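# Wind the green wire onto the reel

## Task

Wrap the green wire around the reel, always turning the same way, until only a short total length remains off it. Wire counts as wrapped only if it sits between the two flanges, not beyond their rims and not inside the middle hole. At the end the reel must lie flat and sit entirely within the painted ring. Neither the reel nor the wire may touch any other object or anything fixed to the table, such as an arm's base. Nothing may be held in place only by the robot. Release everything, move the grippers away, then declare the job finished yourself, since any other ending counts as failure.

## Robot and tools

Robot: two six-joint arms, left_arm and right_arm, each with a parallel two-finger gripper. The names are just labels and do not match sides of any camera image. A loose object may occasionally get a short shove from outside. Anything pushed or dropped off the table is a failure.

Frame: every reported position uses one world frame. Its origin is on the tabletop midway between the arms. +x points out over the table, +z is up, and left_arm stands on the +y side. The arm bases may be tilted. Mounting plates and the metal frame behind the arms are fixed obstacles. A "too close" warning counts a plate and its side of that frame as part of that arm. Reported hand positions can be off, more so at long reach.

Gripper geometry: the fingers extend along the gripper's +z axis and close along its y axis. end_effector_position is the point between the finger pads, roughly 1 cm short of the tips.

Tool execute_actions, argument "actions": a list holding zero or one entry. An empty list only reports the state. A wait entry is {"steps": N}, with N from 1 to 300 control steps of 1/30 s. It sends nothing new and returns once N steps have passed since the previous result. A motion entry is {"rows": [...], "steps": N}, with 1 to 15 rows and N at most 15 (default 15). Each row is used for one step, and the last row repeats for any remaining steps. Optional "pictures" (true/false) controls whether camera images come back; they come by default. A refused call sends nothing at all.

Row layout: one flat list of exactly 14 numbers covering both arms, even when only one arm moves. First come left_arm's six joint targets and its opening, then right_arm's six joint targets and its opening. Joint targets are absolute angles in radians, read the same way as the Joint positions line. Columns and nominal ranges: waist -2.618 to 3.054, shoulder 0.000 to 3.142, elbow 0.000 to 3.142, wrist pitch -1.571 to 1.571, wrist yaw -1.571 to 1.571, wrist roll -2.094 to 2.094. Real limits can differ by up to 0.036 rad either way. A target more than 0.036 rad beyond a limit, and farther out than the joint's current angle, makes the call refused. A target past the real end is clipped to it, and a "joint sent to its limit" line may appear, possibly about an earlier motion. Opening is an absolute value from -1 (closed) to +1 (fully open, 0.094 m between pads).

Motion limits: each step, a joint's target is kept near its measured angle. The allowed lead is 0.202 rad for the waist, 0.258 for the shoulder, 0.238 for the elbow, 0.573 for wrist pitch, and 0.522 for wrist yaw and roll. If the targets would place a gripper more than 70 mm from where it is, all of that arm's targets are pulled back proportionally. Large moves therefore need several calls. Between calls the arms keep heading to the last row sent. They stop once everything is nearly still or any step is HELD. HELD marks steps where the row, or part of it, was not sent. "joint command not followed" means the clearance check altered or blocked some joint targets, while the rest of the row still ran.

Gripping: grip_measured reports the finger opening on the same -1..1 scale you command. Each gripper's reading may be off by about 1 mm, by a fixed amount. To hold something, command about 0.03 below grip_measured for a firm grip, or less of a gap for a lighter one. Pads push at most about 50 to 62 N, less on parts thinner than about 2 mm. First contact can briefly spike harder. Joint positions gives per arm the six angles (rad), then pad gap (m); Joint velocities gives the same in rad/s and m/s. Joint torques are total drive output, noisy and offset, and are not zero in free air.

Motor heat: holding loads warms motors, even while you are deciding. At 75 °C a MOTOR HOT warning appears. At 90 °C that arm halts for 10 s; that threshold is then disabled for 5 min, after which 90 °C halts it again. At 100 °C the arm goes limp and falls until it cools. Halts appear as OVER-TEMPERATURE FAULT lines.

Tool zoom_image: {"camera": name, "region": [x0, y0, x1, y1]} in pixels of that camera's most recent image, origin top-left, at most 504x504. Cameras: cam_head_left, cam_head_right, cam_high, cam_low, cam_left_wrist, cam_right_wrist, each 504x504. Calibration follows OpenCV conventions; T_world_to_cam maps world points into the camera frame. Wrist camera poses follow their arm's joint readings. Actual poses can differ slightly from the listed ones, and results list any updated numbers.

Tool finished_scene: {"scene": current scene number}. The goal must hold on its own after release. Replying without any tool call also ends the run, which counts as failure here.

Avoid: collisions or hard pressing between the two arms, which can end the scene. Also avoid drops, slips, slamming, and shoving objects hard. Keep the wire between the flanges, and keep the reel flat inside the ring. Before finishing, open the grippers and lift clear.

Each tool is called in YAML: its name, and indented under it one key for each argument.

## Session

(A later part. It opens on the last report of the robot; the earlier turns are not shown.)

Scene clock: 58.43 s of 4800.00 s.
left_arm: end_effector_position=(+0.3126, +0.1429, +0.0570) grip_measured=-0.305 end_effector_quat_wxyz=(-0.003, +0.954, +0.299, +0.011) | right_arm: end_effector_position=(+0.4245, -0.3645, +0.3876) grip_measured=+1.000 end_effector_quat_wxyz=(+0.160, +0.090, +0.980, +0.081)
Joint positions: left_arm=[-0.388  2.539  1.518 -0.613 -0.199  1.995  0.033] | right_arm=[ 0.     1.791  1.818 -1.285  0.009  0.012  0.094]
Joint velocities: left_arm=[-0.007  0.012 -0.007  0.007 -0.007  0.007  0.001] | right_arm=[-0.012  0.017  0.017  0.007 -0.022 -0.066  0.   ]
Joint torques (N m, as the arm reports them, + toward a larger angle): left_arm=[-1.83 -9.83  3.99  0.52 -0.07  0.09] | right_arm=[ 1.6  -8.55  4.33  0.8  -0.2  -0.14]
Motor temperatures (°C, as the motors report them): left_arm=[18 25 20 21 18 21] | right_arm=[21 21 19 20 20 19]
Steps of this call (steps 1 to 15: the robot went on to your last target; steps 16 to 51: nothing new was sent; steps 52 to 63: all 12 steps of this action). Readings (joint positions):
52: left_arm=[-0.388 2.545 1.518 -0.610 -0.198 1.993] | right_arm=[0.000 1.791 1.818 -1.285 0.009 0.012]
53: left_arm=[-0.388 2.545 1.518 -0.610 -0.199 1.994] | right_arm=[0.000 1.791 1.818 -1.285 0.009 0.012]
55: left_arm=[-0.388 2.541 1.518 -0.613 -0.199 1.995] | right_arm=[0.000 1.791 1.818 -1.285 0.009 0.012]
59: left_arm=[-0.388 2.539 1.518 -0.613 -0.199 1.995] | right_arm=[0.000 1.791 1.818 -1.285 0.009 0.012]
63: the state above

Wedge contact now (arm pushed up). Try rotating.

execute_actions:
  actions:
    - {"rows":[[-0.384,2.537,1.507,-0.605,-0.195,1.8,-0.29,0,1.8,1.8,-1.3,0,0,1],[-0.384,2.537,1.507,-0.605,-0.195,1.6,-0.29,0,1.8,1.8,-1.3,0,0,1],[-0.384,2.537,1.507,-0.605,-0.195,0.5,-0.29,0,1.8,1.8,-1.3,0,0,1]],"steps":15}
  pictures: false

execute_actions:
  actions:
    - {"steps":15}

Scene clock: 61.43 s of 4800.00 s.
left_arm: end_effector_position=(+0.3131, +0.1428, +0.0577) grip_measured=-0.293 end_effector_quat_wxyz=(+0.005, +0.597, +0.802, +0.010) | right_arm: end_effector_position=(+0.4245, -0.3645, +0.3876) grip_measured=+1.000 end_effector_quat_wxyz=(+0.160, +0.090, +0.980, +0.081)
Joint positions: left_arm=[-0.388  2.537  1.518 -0.613 -0.199  0.74   0.033] | right_arm=[ 0.     1.791  1.818 -1.285  0.009  0.012  0.094]
Joint velocities: left_arm=[-0.002  0.002  0.002 -0.007  0.051 -1.487  0.001] | right_arm=[-0.007 -0.002 -0.002 -0.037 -0.081 -0.081  0.   ]
Joint torques (N m, as the arm reports them, + toward a larger angle): left_arm=[-1.9  -9.99  3.94  0.52  0.01 -0.22] | right_arm=[ 1.6  -8.57  4.34  0.8  -0.2  -0.14]
Motor temperatures (°C, as the motors report them): left_arm=[18 25 20 21 18 21] | right_arm=[21 21 19 20 20 19]
Steps of this call (steps 1 to 15: the robot went on to your last target; steps 16 to 75: nothing new was sent; steps 76 to 90: all 15 steps of this action). Readings (joint positions):
76: left_arm=[-0.388 2.539 1.518 -0.613 -0.199 1.969] | right_arm=[0.000 1.791 1.818 -1.285 0.009 0.012]
77: left_arm=[-0.388 2.538 1.518 -0.613 -0.199 1.910] | right_arm=[0.000 1.791 1.818 -1.285 0.009 0.012]
79: left_arm=[-0.388 2.537 1.518 -0.613 -0.199 1.724] | right_arm=[0.000 1.791 1.818 -1.285 0.009 0.012]
83: left_arm=[-0.388 2.537 1.518 -0.613 -0.199 1.338] | right_arm=[0.000 1.791 1.818 -1.285 0.009 0.012]
90: the state above

Scene clock: 61.93 s of 4800.00 s.
left_arm: end_effector_position=(+0.3131, +0.1428, +0.0577) grip_measured=-0.293 end_effector_quat_wxyz=(+0.006, +0.507, +0.862, +0.010) | right_arm: end_effector_position=(+0.4245, -0.3645, +0.3876) grip_measured=+1.000 end_effector_quat_wxyz=(+0.160, +0.090, +0.980, +0.081)
Joint positions: left_arm=[-0.388  2.537  1.518 -0.613 -0.199  0.525  0.033] | right_arm=[ 0.     1.791  1.818 -1.285  0.009  0.012  0.094]
Joint velocities: left_arm=[-0.002 -0.007  0.012 -0.007  0.007 -0.081  0.   ] | right_arm=[-0.002 -0.007  0.017  0.037  0.022 -0.022  0.   ]
Joint torques (N m, as the arm reports them, + toward a larger angle): left_arm=[-1.76 -9.79  4.    0.52  0.02 -0.27] | right_arm=[ 1.61 -8.53  4.34  0.79 -0.2  -0.14]
Motor temperatures (°C, as the motors report them): left_arm=[18 25 20 21 18 21] | right_arm=[21 21 19 20 20 19]
Steps of this call (steps 1 to 15: the robot went on to your last target). Readings (joint positions):
1: left_arm=[-0.388 2.537 1.518 -0.613 -0.199 0.695] | right_arm=[0.000 1.791 1.818 -1.285 0.009 0.012]
2: left_arm=[-0.388 2.537 1.518 -0.613 -0.199 0.659] | right_arm=[0.000 1.791 1.818 -1.285 0.009 0.012]
4: left_arm=[-0.388 2.537 1.518 -0.613 -0.199 0.608] | right_arm=[0.000 1.791 1.818 -1.285 0.009 0.012]
8: left_arm=[-0.388 2.537 1.518 -0.613 -0.199 0.554] | right_arm=[0.000 1.791 1.818 -1.285 0.009 0.012]
15: the state above
camera_calibration (this result's frames):
cam_left_wrist: T_world_to_cam=[[-0.94382, -0.323096, -0.0693762, 0.346985], [-0.328401, 0.893641, 0.305872, 0.00325363], [-0.0368286, 0.311472, -0.949542, 0.125258], [0, 0, 0, 1]] pos_world=[0.333173, 0.0701873, 0.142015]
cam_right_wrist: T_world_to_cam=[[-0.274619, -0.932112, -0.236116, -0.132215], [-0.937751, 0.205324, 0.280115, 0.380637], [-0.212618, 0.298343, -0.930476, 0.673322], [0, 0, 0, 1]] pos_world=[0.463794, -0.402274, 0.48867]

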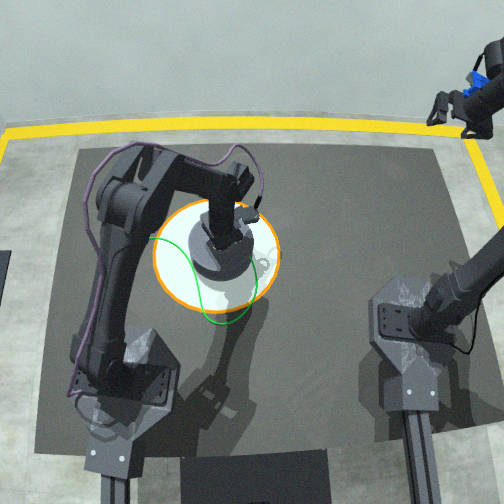

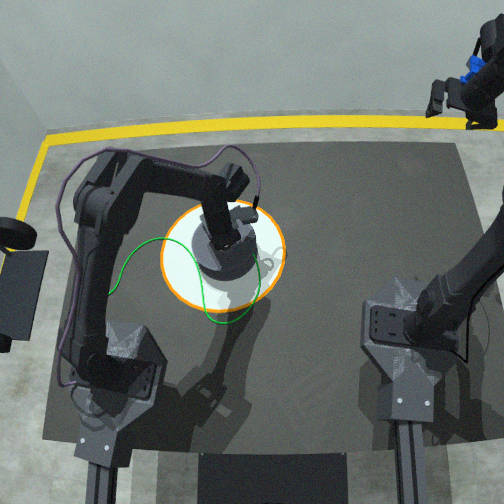

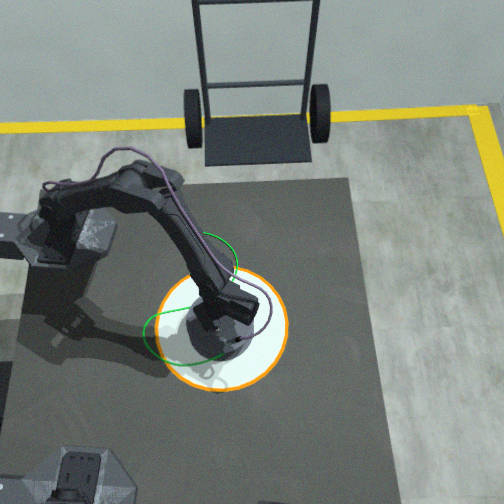

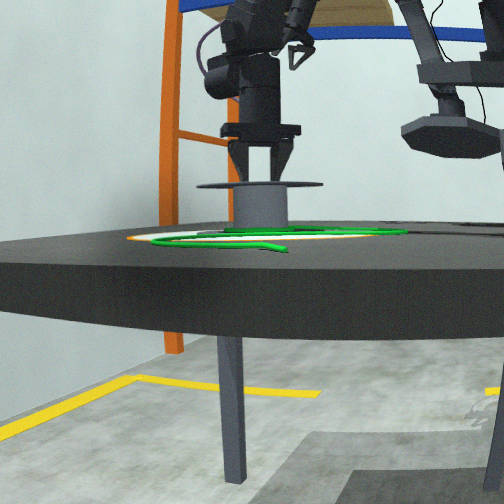

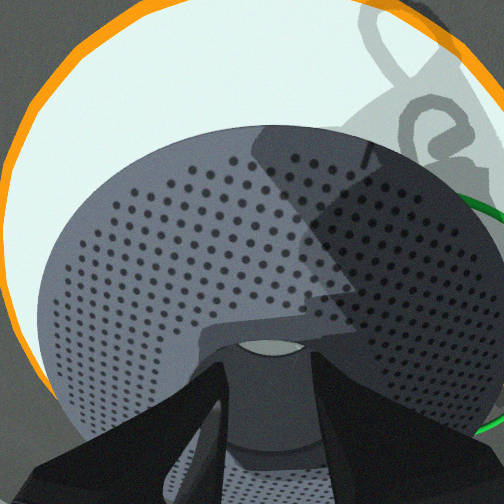

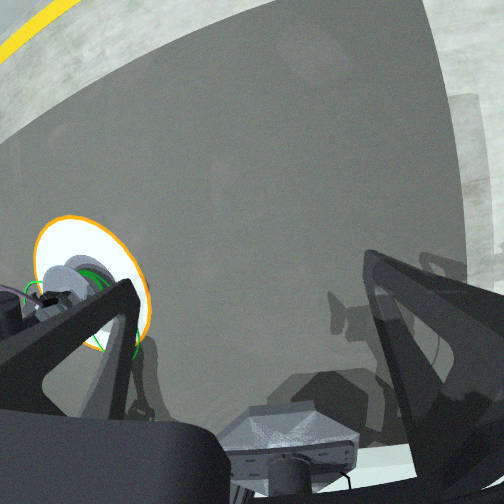

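execute_actions:
  actions:
    - {"rows":[[-0.384,2.55,1.507,-0.605,-0.195,0.4,-0.28,0,1.8,1.8,-1.3,0,0,1],[-0.384,2.55,1.507,-0.605,-0.195,0.3,-0.28,0,1.8,1.8,-1.3,0,0,1],[-0.384,2.55,1.507,-0.605,-0.195,0.2,-0.28,0,1.8,1.8,-1.3,0,0,1],[-0.384,2.55,1.507,-0.605,-0.195,-2.05,-0.28,0,1.8,1.8,-1.3,0,0,1]],"steps":15}
  pictures: false

execute_actions:
  actions:
    - {"steps":25}

Scene clock: 64.53 s of 4800.00 s.
left_arm: end_effector_position=(+0.3131, +0.1428, +0.0577) grip_measured=-0.284 end_effector_quat_wxyz=(+0.010, -0.086, +0.996, +0.005) | right_arm: end_effector_position=(+0.4245, -0.3645, +0.3876) grip_measured=+1.000 end_effector_quat_wxyz=(+0.160, +0.090, +0.980, +0.081)
Joint positions: left_arm=[-0.388  2.537  1.518 -0.613 -0.199 -0.712  0.034] | right_arm=[ 0.     1.791  1.818 -1.285  0.009  0.012  0.094]
Joint velocities: left_arm=[-0.022  0.002 -0.007  0.037 -0.007 -2.747  0.001] | right_arm=[ 0.002 -0.007 -0.007 -0.037 -0.051  0.022  0.   ]
Joint torques (N m, as the arm reports them, + toward a larger angle): left_arm=[-1.88 -8.83  4.01  0.52 -0.01 -0.17] | right_arm=[ 1.61 -8.58  4.31  0.8  -0.21 -0.13]
Motor temperatures (°C, as the motors report them): left_arm=[18 25 20 21 18 21] | right_arm=[21 21 19 20 20 19]
Steps of this call (steps 1 to 15: the robot went on to your last target; steps 16 to 63: nothing new was sent; steps 64 to 78: all 15 steps of this action). Readings (joint positions):
64: left_arm=[-0.388 2.537 1.518 -0.613 -0.199 0.503] | right_arm=[0.000 1.791 1.818 -1.285 0.009 0.012]
65: left_arm=[-0.388 2.537 1.518 -0.613 -0.199 0.472] | right_arm=[0.000 1.791 1.818 -1.285 0.009 0.012]
67: left_arm=[-0.388 2.537 1.518 -0.613 -0.199 0.343] | right_arm=[0.000 1.791 1.818 -1.285 0.009 0.012]
71: left_arm=[-0.388 2.537 1.518 -0.613 -0.199 -0.041] | right_arm=[0.000 1.791 1.818 -1.285 0.009 0.012]
78: the state above

Scene clock: 65.37 s of 4800.00 s.
left_arm: end_effector_position=(+0.3131, +0.1428, +0.0577) grip_measured=-0.284 end_effector_quat_wxyz=(-0.011, +0.674, -0.739, +0.003) | right_arm: end_effector_position=(+0.4245, -0.3645, +0.3876) grip_measured=+1.000 end_effector_quat_wxyz=(+0.160, +0.090, +0.980, +0.081)
Joint positions: left_arm=[-0.388  2.537  1.518 -0.613 -0.199 -2.018  0.034] | right_arm=[ 0.     1.791  1.818 -1.285  0.009  0.012  0.094]
Joint velocities: left_arm=[ 0.002  0.012 -0.002 -0.022 -0.007 -0.081  0.001] | right_arm=[-0.017  0.002 -0.007 -0.051  0.037 -0.037  0.   ]
Joint torques (N m, as the arm reports them, + toward a larger angle): left_arm=[-1.77 -9.02  3.92  0.52 -0.01 -0.21] | right_arm=[ 1.59 -8.55  4.34  0.8  -0.2  -0.13]
Motor temperatures (°C, as the motors report them): left_arm=[18 25 20 21 18 21] | right_arm=[21 21 19 20 20 19]
Steps of this call (steps 1 to 25: the robot went on to your last target). Readings (joint positions):
1: left_arm=[-0.388 2.537 1.518 -0.613 -0.199 -0.808] | right_arm=[0.000 1.791 1.818 -1.285 0.009 0.012]
2: left_arm=[-0.388 2.537 1.518 -0.613 -0.199 -0.904] | right_arm=[0.000 1.791 1.818 -1.285 0.009 0.012]
4: left_arm=[-0.388 2.537 1.518 -0.613 -0.199 -1.095] | right_arm=[0.000 1.791 1.818 -1.285 0.009 0.012]
8: left_arm=[-0.388 2.537 1.518 -0.613 -0.199 -1.479] | right_arm=[0.000 1.791 1.818 -1.285 0.009 0.012]
25: the state above
camera_calibration (this result's frames):
cam_left_wrist: T_world_to_cam=[[0.963954, -0.264296, -0.0306758, -0.260988], [-0.244782, -0.926104, 0.287078, 0.237979], [-0.104282, -0.269221, -0.957416, 0.229744], [0, 0, 0, 1]] pos_world=[0.333792, 0.213267, 0.143636]
cam_right_wrist: T_world_to_cam=[[-0.274619, -0.932112, -0.236116, -0.132215], [-0.937751, 0.205324, 0.280115, 0.380637], [-0.212618, 0.298343, -0.930476, 0.673322], [0, 0, 0, 1]] pos_world=[0.463794, -0.402274, 0.48867]

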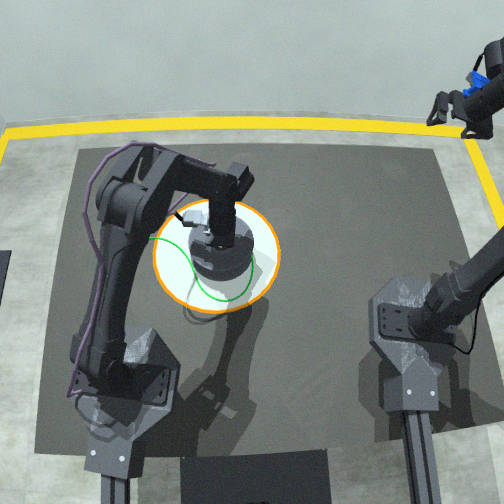

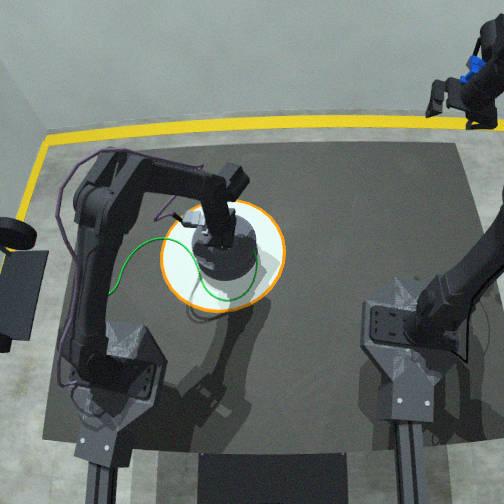

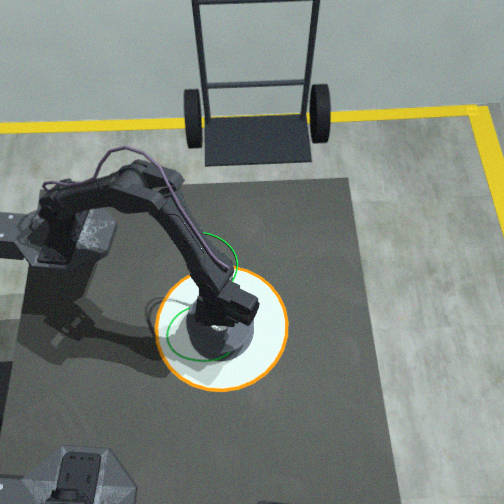

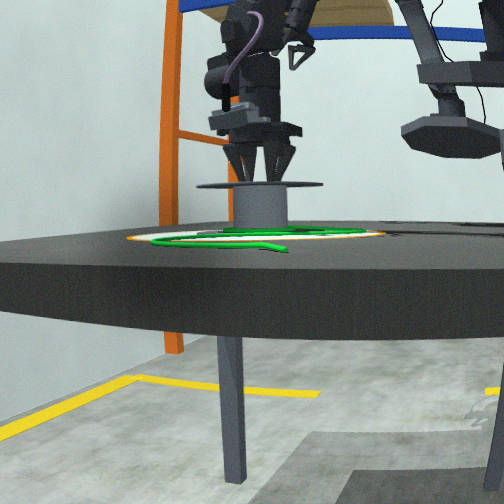

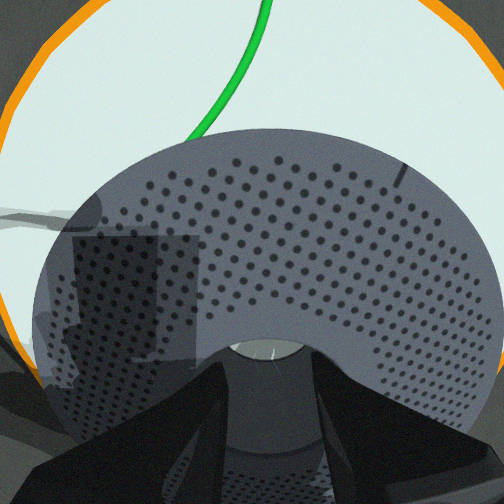

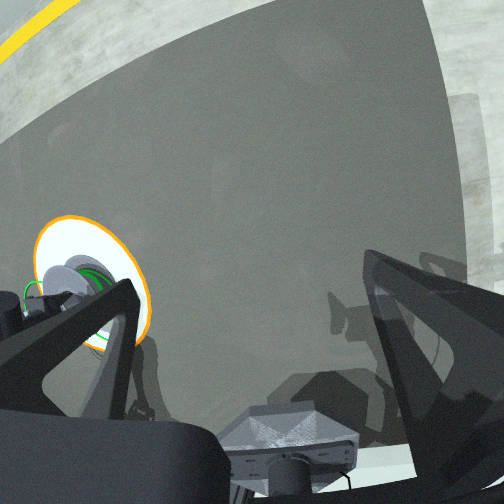

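execute_actions:
  actions:
    - {"rows":[[-0.384,2.537,1.507,-0.605,-0.195,-2.02,-0.6,0,1.8,1.8,-1.3,0,0,1],[-0.384,2.537,1.507,-0.605,-0.195,-2.02,-0.6,0,1.8,1.8,-1.3,0,0,1],[-0.384,2.537,1.507,-0.605,-0.195,-2.02,-0.6,0,1.8,1.8,-1.3,0,0,1],[-0.384,2.537,1.507,-0.605,-0.195,2.05,-0.6,0,1.8,1.8,-1.3,0,0,1]],"steps":15}
  pictures: false

execute_actions:
  actions:
    - {"steps":38}
  pictures: false

execute_actions:
  actions:
    - {"rows":[[-0.384,2.55,1.507,-0.605,-0.195,2.05,-0.45,0,1.8,1.8,-1.3,0,0,1],[-0.384,2.55,1.507,-0.605,-0.195,2.05,-0.38,0,1.8,1.8,-1.3,0,0,1],[-0.384,2.55,1.507,-0.605,-0.195,2.05,-0.34,0,1.8,1.8,-1.3,0,0,1],[-0.384,2.55,1.507,-0.605,-0.195,2.05,-0.31,0,1.8,1.8,-1.3,0,0,1],[-0.384,2.55,1.507,-0.605,-0.195,2.05,-0.28,0,1.8,1.8,-1.3,0,0,1],[-0.384,2.55,1.507,-0.605,-0.195,2.05,-0.28,0,1.8,1.8,-1.3,0,0,1],[-0.384,2.55,1.507,-0.605,-0.195,1.9,-0.28,0,1.8,1.8,-1.3,0,0,1],[-0.384,2.55,1.507,-0.605,-0.195,1.75,-0.28,0,1.8,1.8,-1.3,0,0,1],[-0.384,2.55,1.507,-0.605,-0.195,-2.05,-0.28,0,1.8,1.8,-1.3,0,0,1]],"steps":15}
  pictures: false

execute_actions:
  actions:
    - {"steps":44}

Scene clock: 68.53 s of 4800.00 s.
left_arm: end_effector_position=(+0.3132, +0.1426, +0.0572) grip_measured=-0.599 end_effector_quat_wxyz=(+0.011, -0.167, +0.986, +0.003) | right_arm: end_effector_position=(+0.4245, -0.3645, +0.3876) grip_measured=+1.000 end_effector_quat_wxyz=(+0.160, +0.090, +0.980, +0.081)
Joint positions: left_arm=[-0.388  2.538  1.518 -0.612 -0.198 -0.874  0.019] | right_arm=[ 0.     1.791  1.818 -1.285  0.009  0.012  0.094]
Joint velocities: left_arm=[-0.002  0.007  0.002 -0.022 -0.051  2.821  0.   ] | right_arm=[-0.002  0.012 -0.002 -0.007  0.037 -0.022  0.   ]
Joint torques (N m, as the arm reports them, + toward a larger angle): left_arm=[-1.86 -9.83  4.29  0.53  0.    0.02] | right_arm=[ 1.62 -8.53  4.33  0.79 -0.21 -0.13]
Motor temperatures (°C, as the motors report them): left_arm=[18 25 20 21 18 21] | right_arm=[21 21 19 20 20 19]
Steps of this call (steps 1 to 30: the robot went on to your last target; steps 31 to 80: nothing new was sent; steps 81 to 95: all 15 steps of this action). Readings (joint positions):
81: left_arm=[-0.388 2.537 1.518 -0.613 -0.198 -2.030] | right_arm=[0.000 1.791 1.818 -1.285 0.009 0.012]
82: left_arm=[-0.388 2.537 1.518 -0.612 -0.198 -2.029] | right_arm=[0.000 1.791 1.818 -1.285 0.009 0.012]
84: left_arm=[-0.388 2.538 1.518 -0.612 -0.198 -1.954] | right_arm=[0.000 1.791 1.818 -1.285 0.009 0.012]
88: left_arm=[-0.388 2.538 1.518 -0.612 -0.198 -1.561] | right_arm=[0.000 1.791 1.818 -1.285 0.009 0.012]
95: the state above

Scene clock: 69.80 s of 4800.00 s.
left_arm: end_effector_position=(+0.3132, +0.1426, +0.0572) grip_measured=-0.599 end_effector_quat_wxyz=(-0.002, +0.957, +0.288, +0.011) | right_arm: end_effector_position=(+0.4245, -0.3645, +0.3876) grip_measured=+1.000 end_effector_quat_wxyz=(+0.160, +0.090, +0.980, +0.081)
Joint positions: left_arm=[-0.388  2.538  1.518 -0.612 -0.198  2.018  0.019] | right_arm=[ 0.     1.791  1.818 -1.285  0.009  0.012  0.094]
Joint velocities: left_arm=[-0.002 -0.007 -0.007 -0.037 -0.022  0.154  0.   ] | right_arm=[-0.017  0.007 -0.007 -0.022 -0.007  0.007  0.   ]
Joint torques (N m, as the arm reports them, + toward a larger angle): left_arm=[-2.01 -9.93  3.83  0.51 -0.01  0.08] | right_arm=[ 1.61 -8.54  4.31  0.8  -0.2  -0.14]
Motor temperatures (°C, as the motors report them): left_arm=[18 25 20 21 18 21] | right_arm=[21 21 19 20 20 19]
Steps of this call (steps 1 to 38: the robot went on to your last target). Readings (joint positions):
1: left_arm=[-0.388 2.538 1.518 -0.612 -0.198 -0.776] | right_arm=[0.000 1.791 1.818 -1.285 0.009 0.012]
2: left_arm=[-0.388 2.538 1.518 -0.612 -0.198 -0.677] | right_arm=[0.000 1.791 1.818 -1.285 0.009 0.012]
4: left_arm=[-0.388 2.538 1.518 -0.612 -0.198 -0.481] | right_arm=[0.000 1.791 1.818 -1.285 0.009 0.012]
8: left_arm=[-0.388 2.538 1.518 -0.612 -0.198 -0.088] | right_arm=[0.000 1.791 1.818 -1.285 0.009 0.012]
38: the state above

Scene clock: 70.30 s of 4800.00 s.
left_arm: end_effector_position=(+0.3129, +0.1429, +0.0572) grip_measured=-0.286 end_effector_quat_wxyz=(+0.001, +0.801, +0.598, +0.011) | right_arm: end_effector_position=(+0.4245, -0.3645, +0.3876) grip_measured=+1.000 end_effector_quat_wxyz=(+0.160, +0.090, +0.980, +0.081)
Joint positions: left_arm=[-0.388  2.538  1.518 -0.613 -0.198  1.32   0.034] | right_arm=[ 0.     1.791  1.818 -1.285  0.009  0.012  0.094]
Joint velocities: left_arm=[-0.007 -0.002  0.002 -0.037  0.037 -2.806 -0.   ] | right_arm=[-0.002 -0.007 -0.007 -0.022  0.007 -0.022  0.   ]
Joint torques (N m, as the arm reports them, + toward a larger angle): left_arm=[-1.93 -9.04  4.07  0.52 -0.03 -0.21] | right_arm=[ 1.58 -8.53  4.3   0.79 -0.21 -0.13]
Motor temperatures (°C, as the motors report them): left_arm=[18 25 20 21 18 21] | right_arm=[21 21 19 20 20 19]
Steps of this call (steps 1 to 15: all 15 steps of this action). Readings (joint positions):
1: left_arm=[-0.388 2.539 1.518 -0.612 -0.198 2.023] | right_arm=[0.000 1.791 1.818 -1.285 0.009 0.012]
2: left_arm=[-0.388 2.540 1.518 -0.611 -0.198 2.027] | right_arm=[0.000 1.791 1.818 -1.285 0.009 0.012]
4: left_arm=[-0.388 2.542 1.518 -0.610 -0.198 2.033] | right_arm=[0.000 1.791 1.818 -1.285 0.009 0.012]
8: left_arm=[-0.388 2.539 1.518 -0.613 -0.198 1.978] | right_arm=[0.000 1.791 1.818 -1.285 0.009 0.012]
15: the state above

Scene clock: 71.77 s of 4800.00 s.
left_arm: end_effector_position=(+0.3130, +0.1429, +0.0574) grip_measured=-0.285 end_effector_quat_wxyz=(-0.011, +0.670, -0.742, +0.002) | right_arm: end_effector_position=(+0.4245, -0.3645, +0.3876) grip_measured=+1.000 end_effector_quat_wxyz=(+0.160, +0.090, +0.980, +0.081)
Joint positions: left_arm=[-0.388  2.538  1.518 -0.613 -0.198 -2.009  0.034] | right_arm=[ 0.     1.791  1.818 -1.285  0.009  0.012  0.094]
Joint velocities: left_arm=[-0.022 -0.007 -0.007 -0.022  0.022 -0.168 -0.   ] | right_arm=[-0.027 -0.017 -0.007 -0.007  0.022  0.007  0.   ]
Joint torques (N m, as the arm reports them, + toward a larger angle): left_arm=[-1.94 -8.85  4.04  0.54  0.01 -0.19] | right_arm=[ 1.6  -8.54  4.31  0.8  -0.21 -0.14]
Motor temperatures (°C, as the motors report them): left_arm=[18 25 20 21 18 21] | right_arm=[21 21 19 20 20 19]
Steps of this call (steps 1 to 44: the robot went on to your last target). Readings (joint positions):
1: left_arm=[-0.388 2.538 1.518 -0.613 -0.198 1.224] | right_arm=[0.000 1.791 1.818 -1.285 0.009 0.012]
2: left_arm=[-0.388 2.538 1.518 -0.613 -0.198 1.129] | right_arm=[0.000 1.791 1.818 -1.285 0.009 0.012]
4: left_arm=[-0.388 2.538 1.518 -0.613 -0.198 0.937] | right_arm=[0.000 1.791 1.818 -1.285 0.009 0.012]
8: left_arm=[-0.388 2.538 1.518 -0.613 -0.198 0.555] | right_arm=[0.000 1.791 1.818 -1.285 0.009 0.012]
44: the state above
camera_calibration (this result's frames):
cam_left_wrist: T_world_to_cam=[[0.961422, -0.273241, -0.0317259, -0.258683], [-0.253092, -0.923862, 0.287095, 0.240432], [-0.107756, -0.26799, -0.957377, 0.230355], [0, 0, 0, 1]] pos_world=[0.334378, 0.213176, 0.143303]
cam_right_wrist: T_world_to_cam=[[-0.274619, -0.932112, -0.236116, -0.132215], [-0.937751, 0.205324, 0.280115, 0.380637], [-0.212618, 0.298343, -0.930476, 0.673322], [0, 0, 0, 1]] pos_world=[0.463794, -0.402274, 0.48867]

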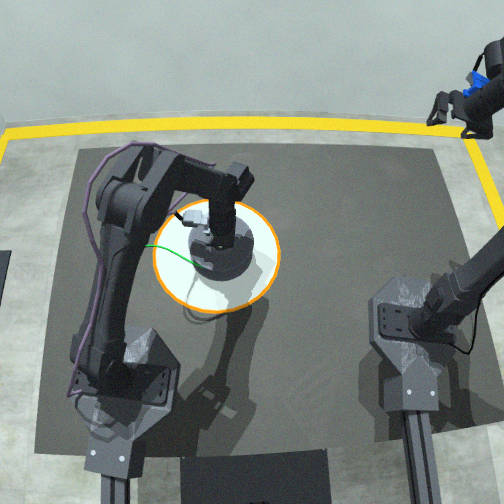

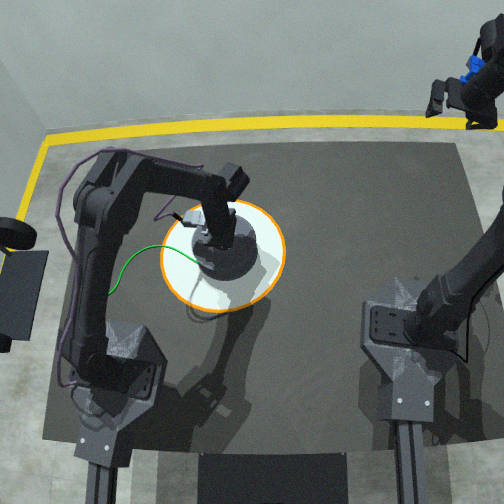

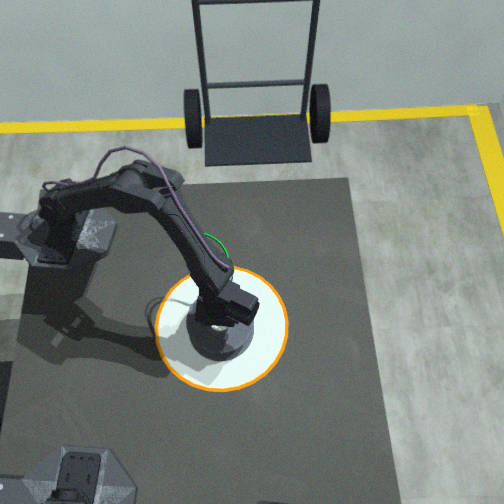

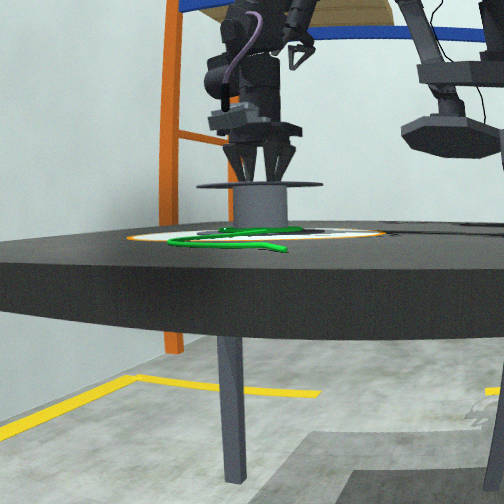

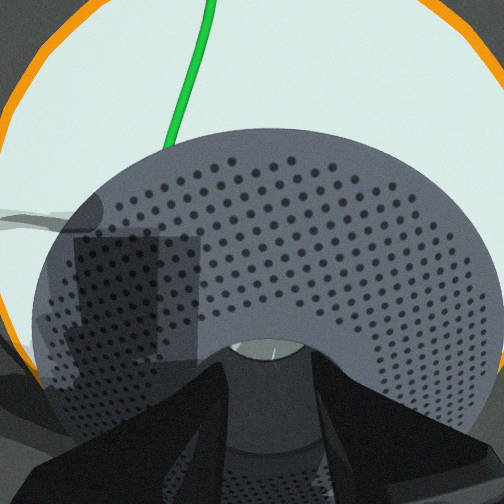

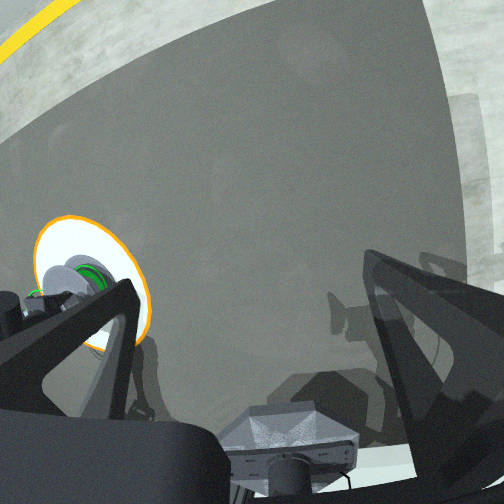

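Excellent. Two more cycles.

execute_actions:
  actions:
    - {"rows":[[-0.384,2.537,1.507,-0.605,-0.195,-2.02,-0.6,0,1.8,1.8,-1.3,0,0,1],[-0.384,2.537,1.507,-0.605,-0.195,-2.02,-0.6,0,1.8,1.8,-1.3,0,0,1],[-0.384,2.537,1.507,-0.605,-0.195,-2.02,-0.6,0,1.8,1.8,-1.3,0,0,1],[-0.384,2.537,1.507,-0.605,-0.195,2.05,-0.6,0,1.8,1.8,-1.3,0,0,1]],"steps":15}
  pictures: false

execute_actions:
  actions:
    - {"steps":36}
  pictures: false

execute_actions:
  actions:
    - {"rows":[[-0.384,2.55,1.507,-0.605,-0.195,2.05,-0.45,0,1.8,1.8,-1.3,0,0,1],[-0.384,2.55,1.507,-0.605,-0.195,2.05,-0.38,0,1.8,1.8,-1.3,0,0,1],[-0.384,2.55,1.507,-0.605,-0.195,2.05,-0.34,0,1.8,1.8,-1.3,0,0,1],[-0.384,2.55,1.507,-0.605,-0.195,2.05,-0.31,0,1.8,1.8,-1.3,0,0,1],[-0.384,2.55,1.507,-0.605,-0.195,2.05,-0.28,0,1.8,1.8,-1.3,0,0,1],[-0.384,2.55,1.507,-0.605,-0.195,2.05,-0.28,0,1.8,1.8,-1.3,0,0,1],[-0.384,2.55,1.507,-0.605,-0.195,1.9,-0.28,0,1.8,1.8,-1.3,0,0,1],[-0.384,2.55,1.507,-0.605,-0.195,1.75,-0.28,0,1.8,1.8,-1.3,0,0,1],[-0.384,2.55,1.507,-0.605,-0.195,-2.05,-0.28,0,1.8,1.8,-1.3,0,0,1]],"steps":15}
  pictures: false

execute_actions:
  actions:
    - {"steps":42}

execute_actions:
  actions:
    - {"rows":[[-0.384,2.537,1.507,-0.605,-0.195,-2.02,-0.6,0,1.8,1.8,-1.3,0,0,1],[-0.384,2.537,1.507,-0.605,-0.195,-2.02,-0.6,0,1.8,1.8,-1.3,0,0,1],[-0.384,2.537,1.507,-0.605,-0.195,-2.02,-0.6,0,1.8,1.8,-1.3,0,0,1],[-0.384,2.537,1.507,-0.605,-0.195,2.05,-0.6,0,1.8,1.8,-1.3,0,0,1]],"steps":15}
  pictures: false

execute_actions:
  actions:
    - {"steps":36}
  pictures: false

execute_actions:
  actions:
    - {"rows":[[-0.384,2.55,1.507,-0.605,-0.195,2.05,-0.45,0,1.8,1.8,-1.3,0,0,1],[-0.384,2.55,1.507,-0.605,-0.195,2.05,-0.38,0,1.8,1.8,-1.3,0,0,1],[-0.384,2.55,1.507,-0.605,-0.195,2.05,-0.34,0,1.8,1.8,-1.3,0,0,1],[-0.384,2.55,1.507,-0.605,-0.195,2.05,-0.31,0,1.8,1.8,-1.3,0,0,1],[-0.384,2.55,1.507,-0.605,-0.195,2.05,-0.28,0,1.8,1.8,-1.3,0,0,1],[-0.384,2.55,1.507,-0.605,-0.195,2.05,-0.28,0,1.8,1.8,-1.3,0,0,1],[-0.384,2.55,1.507,-0.605,-0.195,1.9,-0.28,0,1.8,1.8,-1.3,0,0,1],[-0.384,2.55,1.507,-0.605,-0.195,1.75,-0.28,0,1.8,1.8,-1.3,0,0,1],[-0.384,2.55,1.507,-0.605,-0.195,-2.05,-0.28,0,1.8,1.8,-1.3,0,0,1]],"steps":15}
  pictures: false

execute_actions:
  actions:
    - {"steps":42}

Scene clock: 79.10 s of 4800.00 s.
left_arm: end_effector_position=(+0.3133, +0.1427, +0.0572) grip_measured=-0.599 end_effector_quat_wxyz=(+0.011, -0.166, +0.986, +0.003) | right_arm: end_effector_position=(+0.4245, -0.3645, +0.3876) grip_measured=+1.000 end_effector_quat_wxyz=(+0.160, +0.090, +0.980, +0.081)
Joint positions: left_arm=[-0.387  2.538  1.518 -0.612 -0.198 -0.873  0.019] | right_arm=[ 0.     1.791  1.818 -1.285  0.009  0.012  0.094]
Joint velocities: left_arm=[-0.012 -0.002  0.007  0.007  0.037  2.879  0.   ] | right_arm=[-0.032  0.017  0.012 -0.022  0.022  0.007  0.   ]
Joint torques (N m, as the arm reports them, + toward a larger angle): left_arm=[ -1.98 -10.1    4.06   0.52  -0.01   0.06] | right_arm=[ 1.61 -8.55  4.33  0.79 -0.2  -0.14]
Motor temperatures (°C, as the motors report them): left_arm=[18 25 19 21 18 21] | right_arm=[21 21 19 20 20 19]
Steps of this call (steps 1 to 30: the robot went on to your last target; steps 31 to 100: nothing new was sent; then 3.50 s passed at rest; steps 101 to 115: all 15 steps of this action). Readings (joint positions):
101: left_arm=[-0.388 2.537 1.518 -0.612 -0.198 -2.029] | right_arm=[0.000 1.791 1.818 -1.285 0.009 0.012]
102: left_arm=[-0.388 2.537 1.518 -0.612 -0.198 -2.028] | right_arm=[0.000 1.791 1.818 -1.285 0.009 0.012]
104: left_arm=[-0.387 2.538 1.518 -0.612 -0.198 -1.954] | right_arm=[0.000 1.791 1.818 -1.285 0.009 0.012]
108: left_arm=[-0.387 2.538 1.518 -0.612 -0.198 -1.560] | right_arm=[0.000 1.791 1.818 -1.285 0.009 0.012]
115: the state above

Scene clock: 80.30 s of 4800.00 s.
left_arm: end_effector_position=(+0.3133, +0.1427, +0.0572) grip_measured=-0.599 end_effector_quat_wxyz=(-0.002, +0.955, +0.295, +0.011) | right_arm: end_effector_position=(+0.4245, -0.3645, +0.3876) grip_measured=+1.000 end_effector_quat_wxyz=(+0.160, +0.090, +0.980, +0.081)
Joint positions: left_arm=[-0.387  2.538  1.518 -0.612 -0.198  2.004  0.019] | right_arm=[ 0.     1.791  1.818 -1.285  0.009  0.012  0.094]
Joint velocities: left_arm=[-0.002 -0.007 -0.002 -0.007 -0.037  0.3   -0.001] | right_arm=[-0.002 -0.012 -0.007 -0.037  0.007  0.022  0.   ]
Joint torques (N m, as the arm reports them, + toward a larger angle): left_arm=[-2.01 -9.98  3.9   0.49 -0.05  0.1 ] | right_arm=[ 1.6  -8.5   4.31  0.81 -0.21 -0.15]
Motor temperatures (°C, as the motors report them): left_arm=[18 25 19 21 18 21] | right_arm=[21 21 19 20 20 19]
Steps of this call (steps 1 to 36: the robot went on to your last target). Readings (joint positions):
1: left_arm=[-0.387 2.538 1.518 -0.612 -0.198 -0.775] | right_arm=[0.000 1.791 1.818 -1.285 0.009 0.012]
2: left_arm=[-0.387 2.538 1.518 -0.612 -0.198 -0.677] | right_arm=[0.000 1.791 1.818 -1.285 0.009 0.012]
4: left_arm=[-0.387 2.538 1.518 -0.612 -0.198 -0.480] | right_arm=[0.000 1.791 1.818 -1.285 0.009 0.012]
8: left_arm=[-0.387 2.538 1.518 -0.612 -0.198 -0.088] | right_arm=[0.000 1.791 1.818 -1.285 0.009 0.012]
36: the state above

Scene clock: 80.80 s of 4800.00 s.
left_arm: end_effector_position=(+0.3130, +0.1431, +0.0575) grip_measured=-0.285 end_effector_quat_wxyz=(+0.001, +0.801, +0.599, +0.011) | right_arm: end_effector_position=(+0.4245, -0.3645, +0.3876) grip_measured=+1.000 end_effector_quat_wxyz=(+0.160, +0.090, +0.980, +0.081)
Joint positions: left_arm=[-0.387  2.537  1.518 -0.614 -0.198  1.318  0.034] | right_arm=[ 0.     1.791  1.818 -1.285  0.009  0.012  0.094]
Joint velocities: left_arm=[ 0.002 -0.012  0.002  0.037 -0.007 -2.85  -0.   ] | right_arm=[-0.007 -0.012 -0.012  0.007 -0.007  0.037  0.   ]
Joint torques (N m, as the arm reports them, + toward a larger angle): left_arm=[-1.88 -8.88  3.96  0.54  0.   -0.13] | right_arm=[ 1.59 -8.55  4.32  0.81 -0.2  -0.13]
Motor temperatures (°C, as the motors report them): left_arm=[18 25 19 21 18 21] | right_arm=[21 21 19 20 20 19]
Steps of this call (steps 1 to 15: all 15 steps of this action). Readings (joint positions):
1: left_arm=[-0.387 2.539 1.518 -0.612 -0.198 2.012] | right_arm=[0.000 1.791 1.818 -1.285 0.009 0.012]
2: left_arm=[-0.387 2.540 1.518 -0.611 -0.198 2.018] | right_arm=[0.000 1.791 1.818 -1.285 0.009 0.012]
4: left_arm=[-0.387 2.542 1.518 -0.610 -0.198 2.027] | right_arm=[0.000 1.791 1.818 -1.285 0.009 0.012]
8: left_arm=[-0.387 2.538 1.518 -0.614 -0.198 1.975] | right_arm=[0.000 1.791 1.818 -1.285 0.009 0.012]
15: the state above

Scene clock: 82.20 s of 4800.00 s.
left_arm: end_effector_position=(+0.3130, +0.1431, +0.0575) grip_measured=-0.284 end_effector_quat_wxyz=(-0.011, +0.666, -0.746, +0.002) | right_arm: end_effector_position=(+0.4245, -0.3645, +0.3876) grip_measured=+1.000 end_effector_quat_wxyz=(+0.160, +0.090, +0.980, +0.081)
Joint positions: left_arm=[-0.387  2.537  1.518 -0.614 -0.198 -1.996  0.034] | right_arm=[ 0.     1.791  1.818 -1.285  0.009  0.012  0.094]
Joint velocities: left_arm=[-0.022 -0.007  0.002 -0.037 -0.037 -0.212 -0.   ] | right_arm=[ 0.002  0.012 -0.022 -0.066  0.007 -0.007  0.   ]
Joint torques (N m, as the arm reports them, + toward a larger angle): left_arm=[-1.97 -8.86  3.94  0.51 -0.01 -0.19] | right_arm=[ 1.59 -8.55  4.31  0.8  -0.21 -0.13]
Motor temperatures (°C, as the motors report them): left_arm=[18 25 19 21 18 21] | right_arm=[21 21 19 20 20 19]
Steps of this call (steps 1 to 42: the robot went on to your last target). Readings (joint positions):
1: left_arm=[-0.387 2.537 1.518 -0.614 -0.198 1.222] | right_arm=[0.000 1.791 1.818 -1.285 0.009 0.012]
2: left_arm=[-0.387 2.537 1.518 -0.614 -0.198 1.127] | right_arm=[0.000 1.791 1.818 -1.285 0.009 0.012]
4: left_arm=[-0.387 2.537 1.518 -0.614 -0.198 0.936] | right_arm=[0.000 1.791 1.818 -1.285 0.009 0.012]
8: left_arm=[-0.387 2.537 1.518 -0.614 -0.198 0.554] | right_arm=[0.000 1.791 1.818 -1.285 0.009 0.012]
42: the state above
camera_calibration (this result's frames):
cam_left_wrist: T_world_to_cam=[[0.958116, -0.284587, -0.0319958, -0.256038], [-0.263943, -0.920873, 0.286925, 0.243543], [-0.111119, -0.266463, -0.957418, 0.231359], [0, 0, 0, 1]] pos_world=[0.335304, 0.213056, 0.143437]
cam_right_wrist: T_world_to_cam=[[-0.274619, -0.932112, -0.236116, -0.132215], [-0.937751, 0.205324, 0.280115, 0.380637], [-0.212618, 0.298343, -0.930476, 0.673322], [0, 0, 0, 1]] pos_world=[0.463794, -0.402274, 0.48867]

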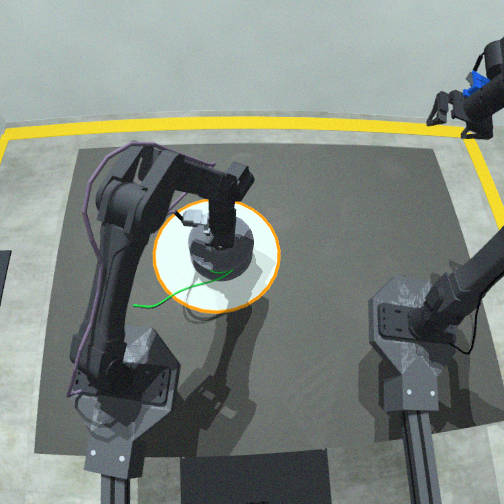

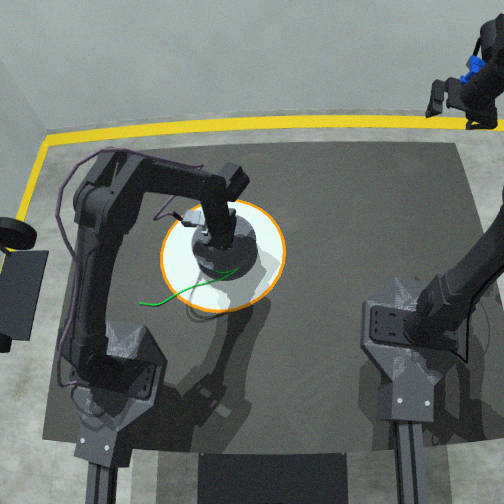

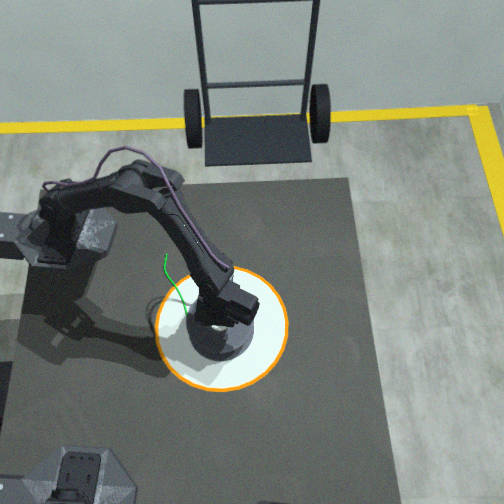

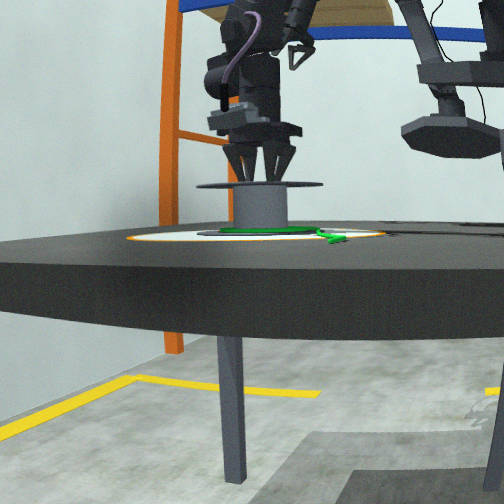

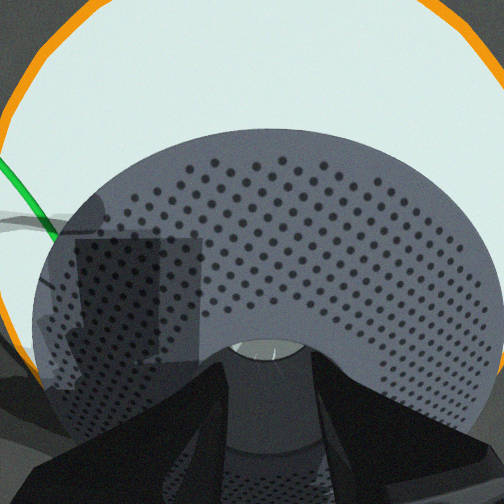

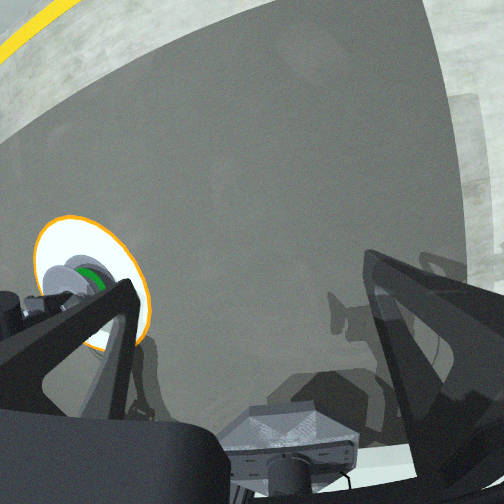

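Scene clock: 82.70 s of 4800.00 s.
left_arm: end_effector_position=(+0.3132, +0.1427, +0.0571) grip_measured=-0.599 end_effector_quat_wxyz=(+0.010, -0.155, +0.988, +0.003) | right_arm: end_effector_position=(+0.4245, -0.3645, +0.3876) grip_measured=+1.000 end_effector_quat_wxyz=(+0.160, +0.090, +0.980, +0.081)
Joint positions: left_arm=[-0.387  2.539  1.518 -0.612 -0.198 -0.85   0.019] | right_arm=[ 0.     1.791  1.818 -1.285  0.009  0.012  0.094]
Joint velocities: left_arm=[ 0.012 -0.002 -0.017 -0.051  0.007  2.85   0.001] | right_arm=[-0.007  0.027 -0.027  0.066 -0.007 -0.095  0.   ]
Joint torques (N m, as the arm reports them, + toward a larger angle): left_arm=[-2.01 -9.88  3.89  0.51 -0.07  0.05] | right_arm=[ 1.59 -8.51  4.36  0.8  -0.21 -0.15]
Motor temperatures (°C, as the motors report them): left_arm=[18 25 19 21 18 21] | right_arm=[21 21 19 20 20 19]
Steps of this call (steps 1 to 15: all 15 steps of this action). Readings (joint positions):
1: left_arm=[-0.387 2.537 1.518 -0.613 -0.198 -2.001] | right_arm=[0.000 1.791 1.818 -1.285 0.009 0.012]
2: left_arm=[-0.387 2.537 1.518 -0.612 -0.198 -2.003] | right_arm=[0.000 1.791 1.818 -1.285 0.009 0.012]
4: left_arm=[-0.387 2.539 1.518 -0.612 -0.198 -1.931] | right_arm=[0.000 1.791 1.818 -1.285 0.009 0.012]
8: left_arm=[-0.387 2.539 1.518 -0.612 -0.198 -1.538] | right_arm=[0.000 1.791 1.818 -1.285 0.009 0.012]
15: the state above

Scene clock: 83.90 s of 4800.00 s.
left_arm: end_effector_position=(+0.3132, +0.1427, +0.0571) grip_measured=-0.599 end_effector_quat_wxyz=(-0.002, +0.956, +0.294, +0.011) | right_arm: end_effector_position=(+0.4245, -0.3645, +0.3876) grip_measured=+1.000 end_effector_quat_wxyz=(+0.160, +0.090, +0.980, +0.081)
Joint positions: left_arm=[-0.387  2.539  1.518 -0.612 -0.198  2.006  0.019] | right_arm=[ 0.     1.791  1.818 -1.285  0.009  0.012  0.094]
Joint velocities: left_arm=[-0.027 -0.007 -0.002 -0.007 -0.022  0.227 -0.   ] | right_arm=[ 0.002 -0.022  0.007 -0.066  0.051 -0.022  0.   ]
Joint torques (N m, as the arm reports them, + toward a larger angle): left_arm=[-1.93 -9.8   3.82  0.48 -0.02  0.08] | right_arm=[ 1.6  -8.56  4.34  0.79 -0.21 -0.13]
Motor temperatures (°C, as the motors report them): left_arm=[18 25 19 21 18 21] | right_arm=[21 21 19 20 20 19]
Steps of this call (steps 1 to 36: the robot went on to your last target). Readings (joint positions):
1: left_arm=[-0.387 2.539 1.518 -0.612 -0.198 -0.752] | right_arm=[0.000 1.791 1.818 -1.285 0.009 0.012]
2: left_arm=[-0.387 2.539 1.518 -0.612 -0.198 -0.654] | right_arm=[0.000 1.791 1.818 -1.285 0.009 0.012]
4: left_arm=[-0.387 2.539 1.518 -0.612 -0.198 -0.458] | right_arm=[0.000 1.791 1.818 -1.285 0.009 0.012]
8: left_arm=[-0.387 2.539 1.518 -0.612 -0.198 -0.065] | right_arm=[0.000 1.791 1.818 -1.285 0.009 0.012]
36: the state above

Scene clock: 84.40 s of 4800.00 s.
left_arm: end_effector_position=(+0.3128, +0.1431, +0.0572) grip_measured=-0.286 end_effector_quat_wxyz=(+0.001, +0.801, +0.599, +0.011) | right_arm: end_effector_position=(+0.4245, -0.3645, +0.3876) grip_measured=+1.000 end_effector_quat_wxyz=(+0.160, +0.090, +0.980, +0.081)
Joint positions: left_arm=[-0.387  2.538  1.518 -0.614 -0.198  1.318  0.034] | right_arm=[ 0.     1.791  1.818 -1.285  0.009  0.012  0.094]
Joint velocities: left_arm=[ 0.002 -0.002  0.002  0.007 -0.007 -2.674 -0.   ] | right_arm=[-0.012  0.007  0.007 -0.022  0.022  0.022  0.   ]
Joint torques (N m, as the arm reports them, + toward a larger angle): left_arm=[-1.93 -8.72  3.76  0.53 -0.01 -0.14] | right_arm=[ 1.6  -8.57  4.31  0.8  -0.21 -0.14]
Motor temperatures (°C, as the motors report them): left_arm=[18 25 19 21 18 21] | right_arm=[21 21 19 20 20 19]
Steps of this call (steps 1 to 15: all 15 steps of this action). Readings (joint positions):
1: left_arm=[-0.387 2.539 1.518 -0.612 -0.198 2.013] | right_arm=[0.000 1.791 1.818 -1.285 0.009 0.012]
2: left_arm=[-0.387 2.540 1.518 -0.611 -0.198 2.019] | right_arm=[0.000 1.791 1.818 -1.285 0.009 0.012]
4: left_arm=[-0.387 2.542 1.518 -0.610 -0.198 2.027] | right_arm=[0.000 1.791 1.818 -1.285 0.009 0.012]
8: left_arm=[-0.387 2.539 1.518 -0.614 -0.198 1.975] | right_arm=[0.000 1.791 1.818 -1.285 0.009 0.012]
15: the state above

Scene clock: 85.80 s of 4800.00 s.
left_arm: end_effector_position=(+0.3129, +0.1431, +0.0574) grip_measured=-0.285 end_effector_quat_wxyz=(-0.011, +0.666, -0.746, +0.002) | right_arm: end_effector_position=(+0.4245, -0.3645, +0.3876) grip_measured=+1.000 end_effector_quat_wxyz=(+0.160, +0.090, +0.980, +0.081)
Joint positions: left_arm=[-0.387  2.538  1.518 -0.614 -0.198 -1.996  0.034] | right_arm=[ 0.     1.791  1.818 -1.285  0.009  0.012  0.094]
Joint velocities: left_arm=[-0.002 -0.007 -0.002 -0.037 -0.007 -0.183 -0.001] | right_arm=[ 0.002 -0.007 -0.002 -0.007 -0.022  0.007  0.   ]
Joint torques (N m, as the arm reports them, + toward a larger angle): left_arm=[-1.79 -8.87  4.17  0.57 -0.02 -0.27] | right_arm=[ 1.61 -8.56  4.3   0.8  -0.2  -0.14]
Motor temperatures (°C, as the motors report them): left_arm=[18 25 19 21 18 21] | right_arm=[21 21 19 20 20 19]
Steps of this call (steps 1 to 42: the robot went on to your last target). Readings (joint positions):
1: left_arm=[-0.387 2.538 1.518 -0.614 -0.198 1.223] | right_arm=[0.000 1.791 1.818 -1.285 0.009 0.012]
2: left_arm=[-0.387 2.538 1.518 -0.614 -0.198 1.127] | right_arm=[0.000 1.791 1.818 -1.285 0.009 0.012]
4: left_arm=[-0.387 2.538 1.518 -0.614 -0.198 0.936] | right_arm=[0.000 1.791 1.818 -1.285 0.009 0.012]
8: left_arm=[-0.387 2.538 1.518 -0.614 -0.198 0.554] | right_arm=[0.000 1.791 1.818 -1.285 0.009 0.012]
42: the state above
camera_calibration (this result's frames):
cam_left_wrist: T_world_to_cam=[[0.958086, -0.284646, -0.0323591, -0.255908], [-0.263913, -0.920911, 0.286832, 0.243585], [-0.111446, -0.26627, -0.957434, 0.231287], [0, 0, 0, 1]] pos_world=[0.335243, 0.213062, 0.143293]
cam_right_wrist: T_world_to_cam=[[-0.274619, -0.932112, -0.236116, -0.132215], [-0.937751, 0.205324, 0.280115, 0.380637], [-0.212618, 0.298343, -0.930476, 0.673322], [0, 0, 0, 1]] pos_world=[0.463794, -0.402274, 0.48867]

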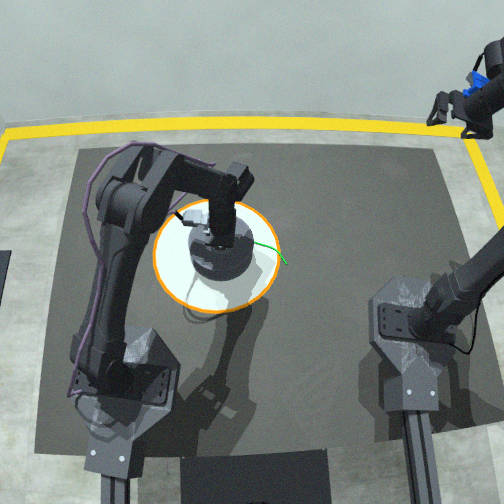

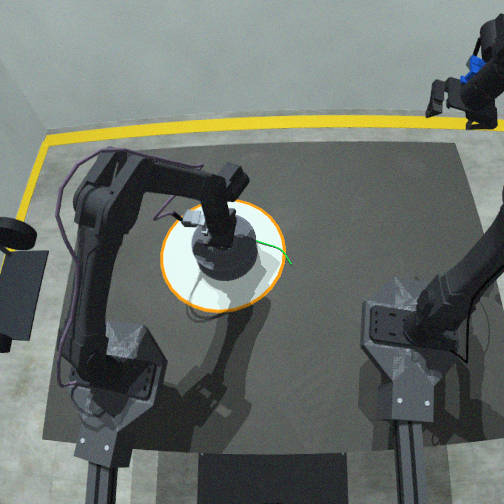

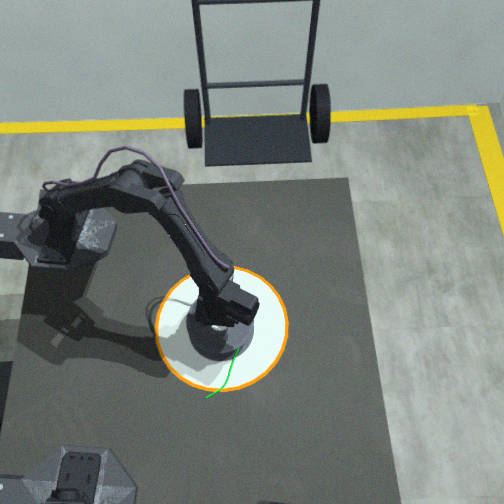

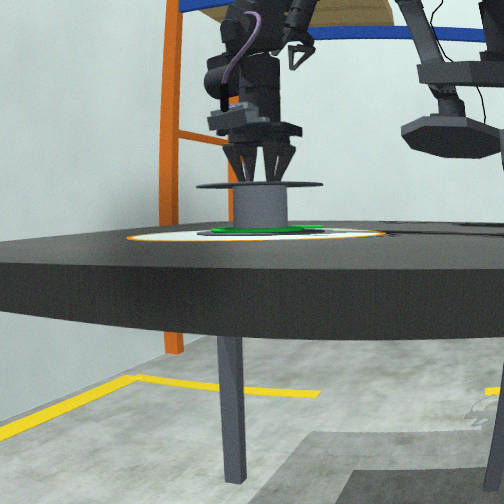

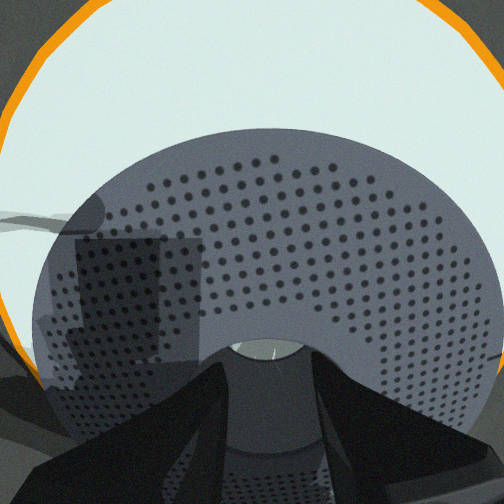

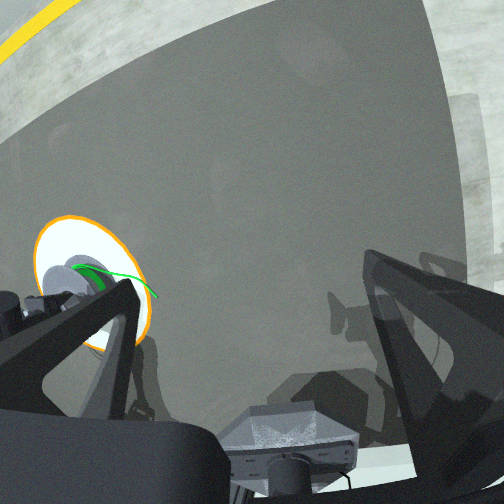

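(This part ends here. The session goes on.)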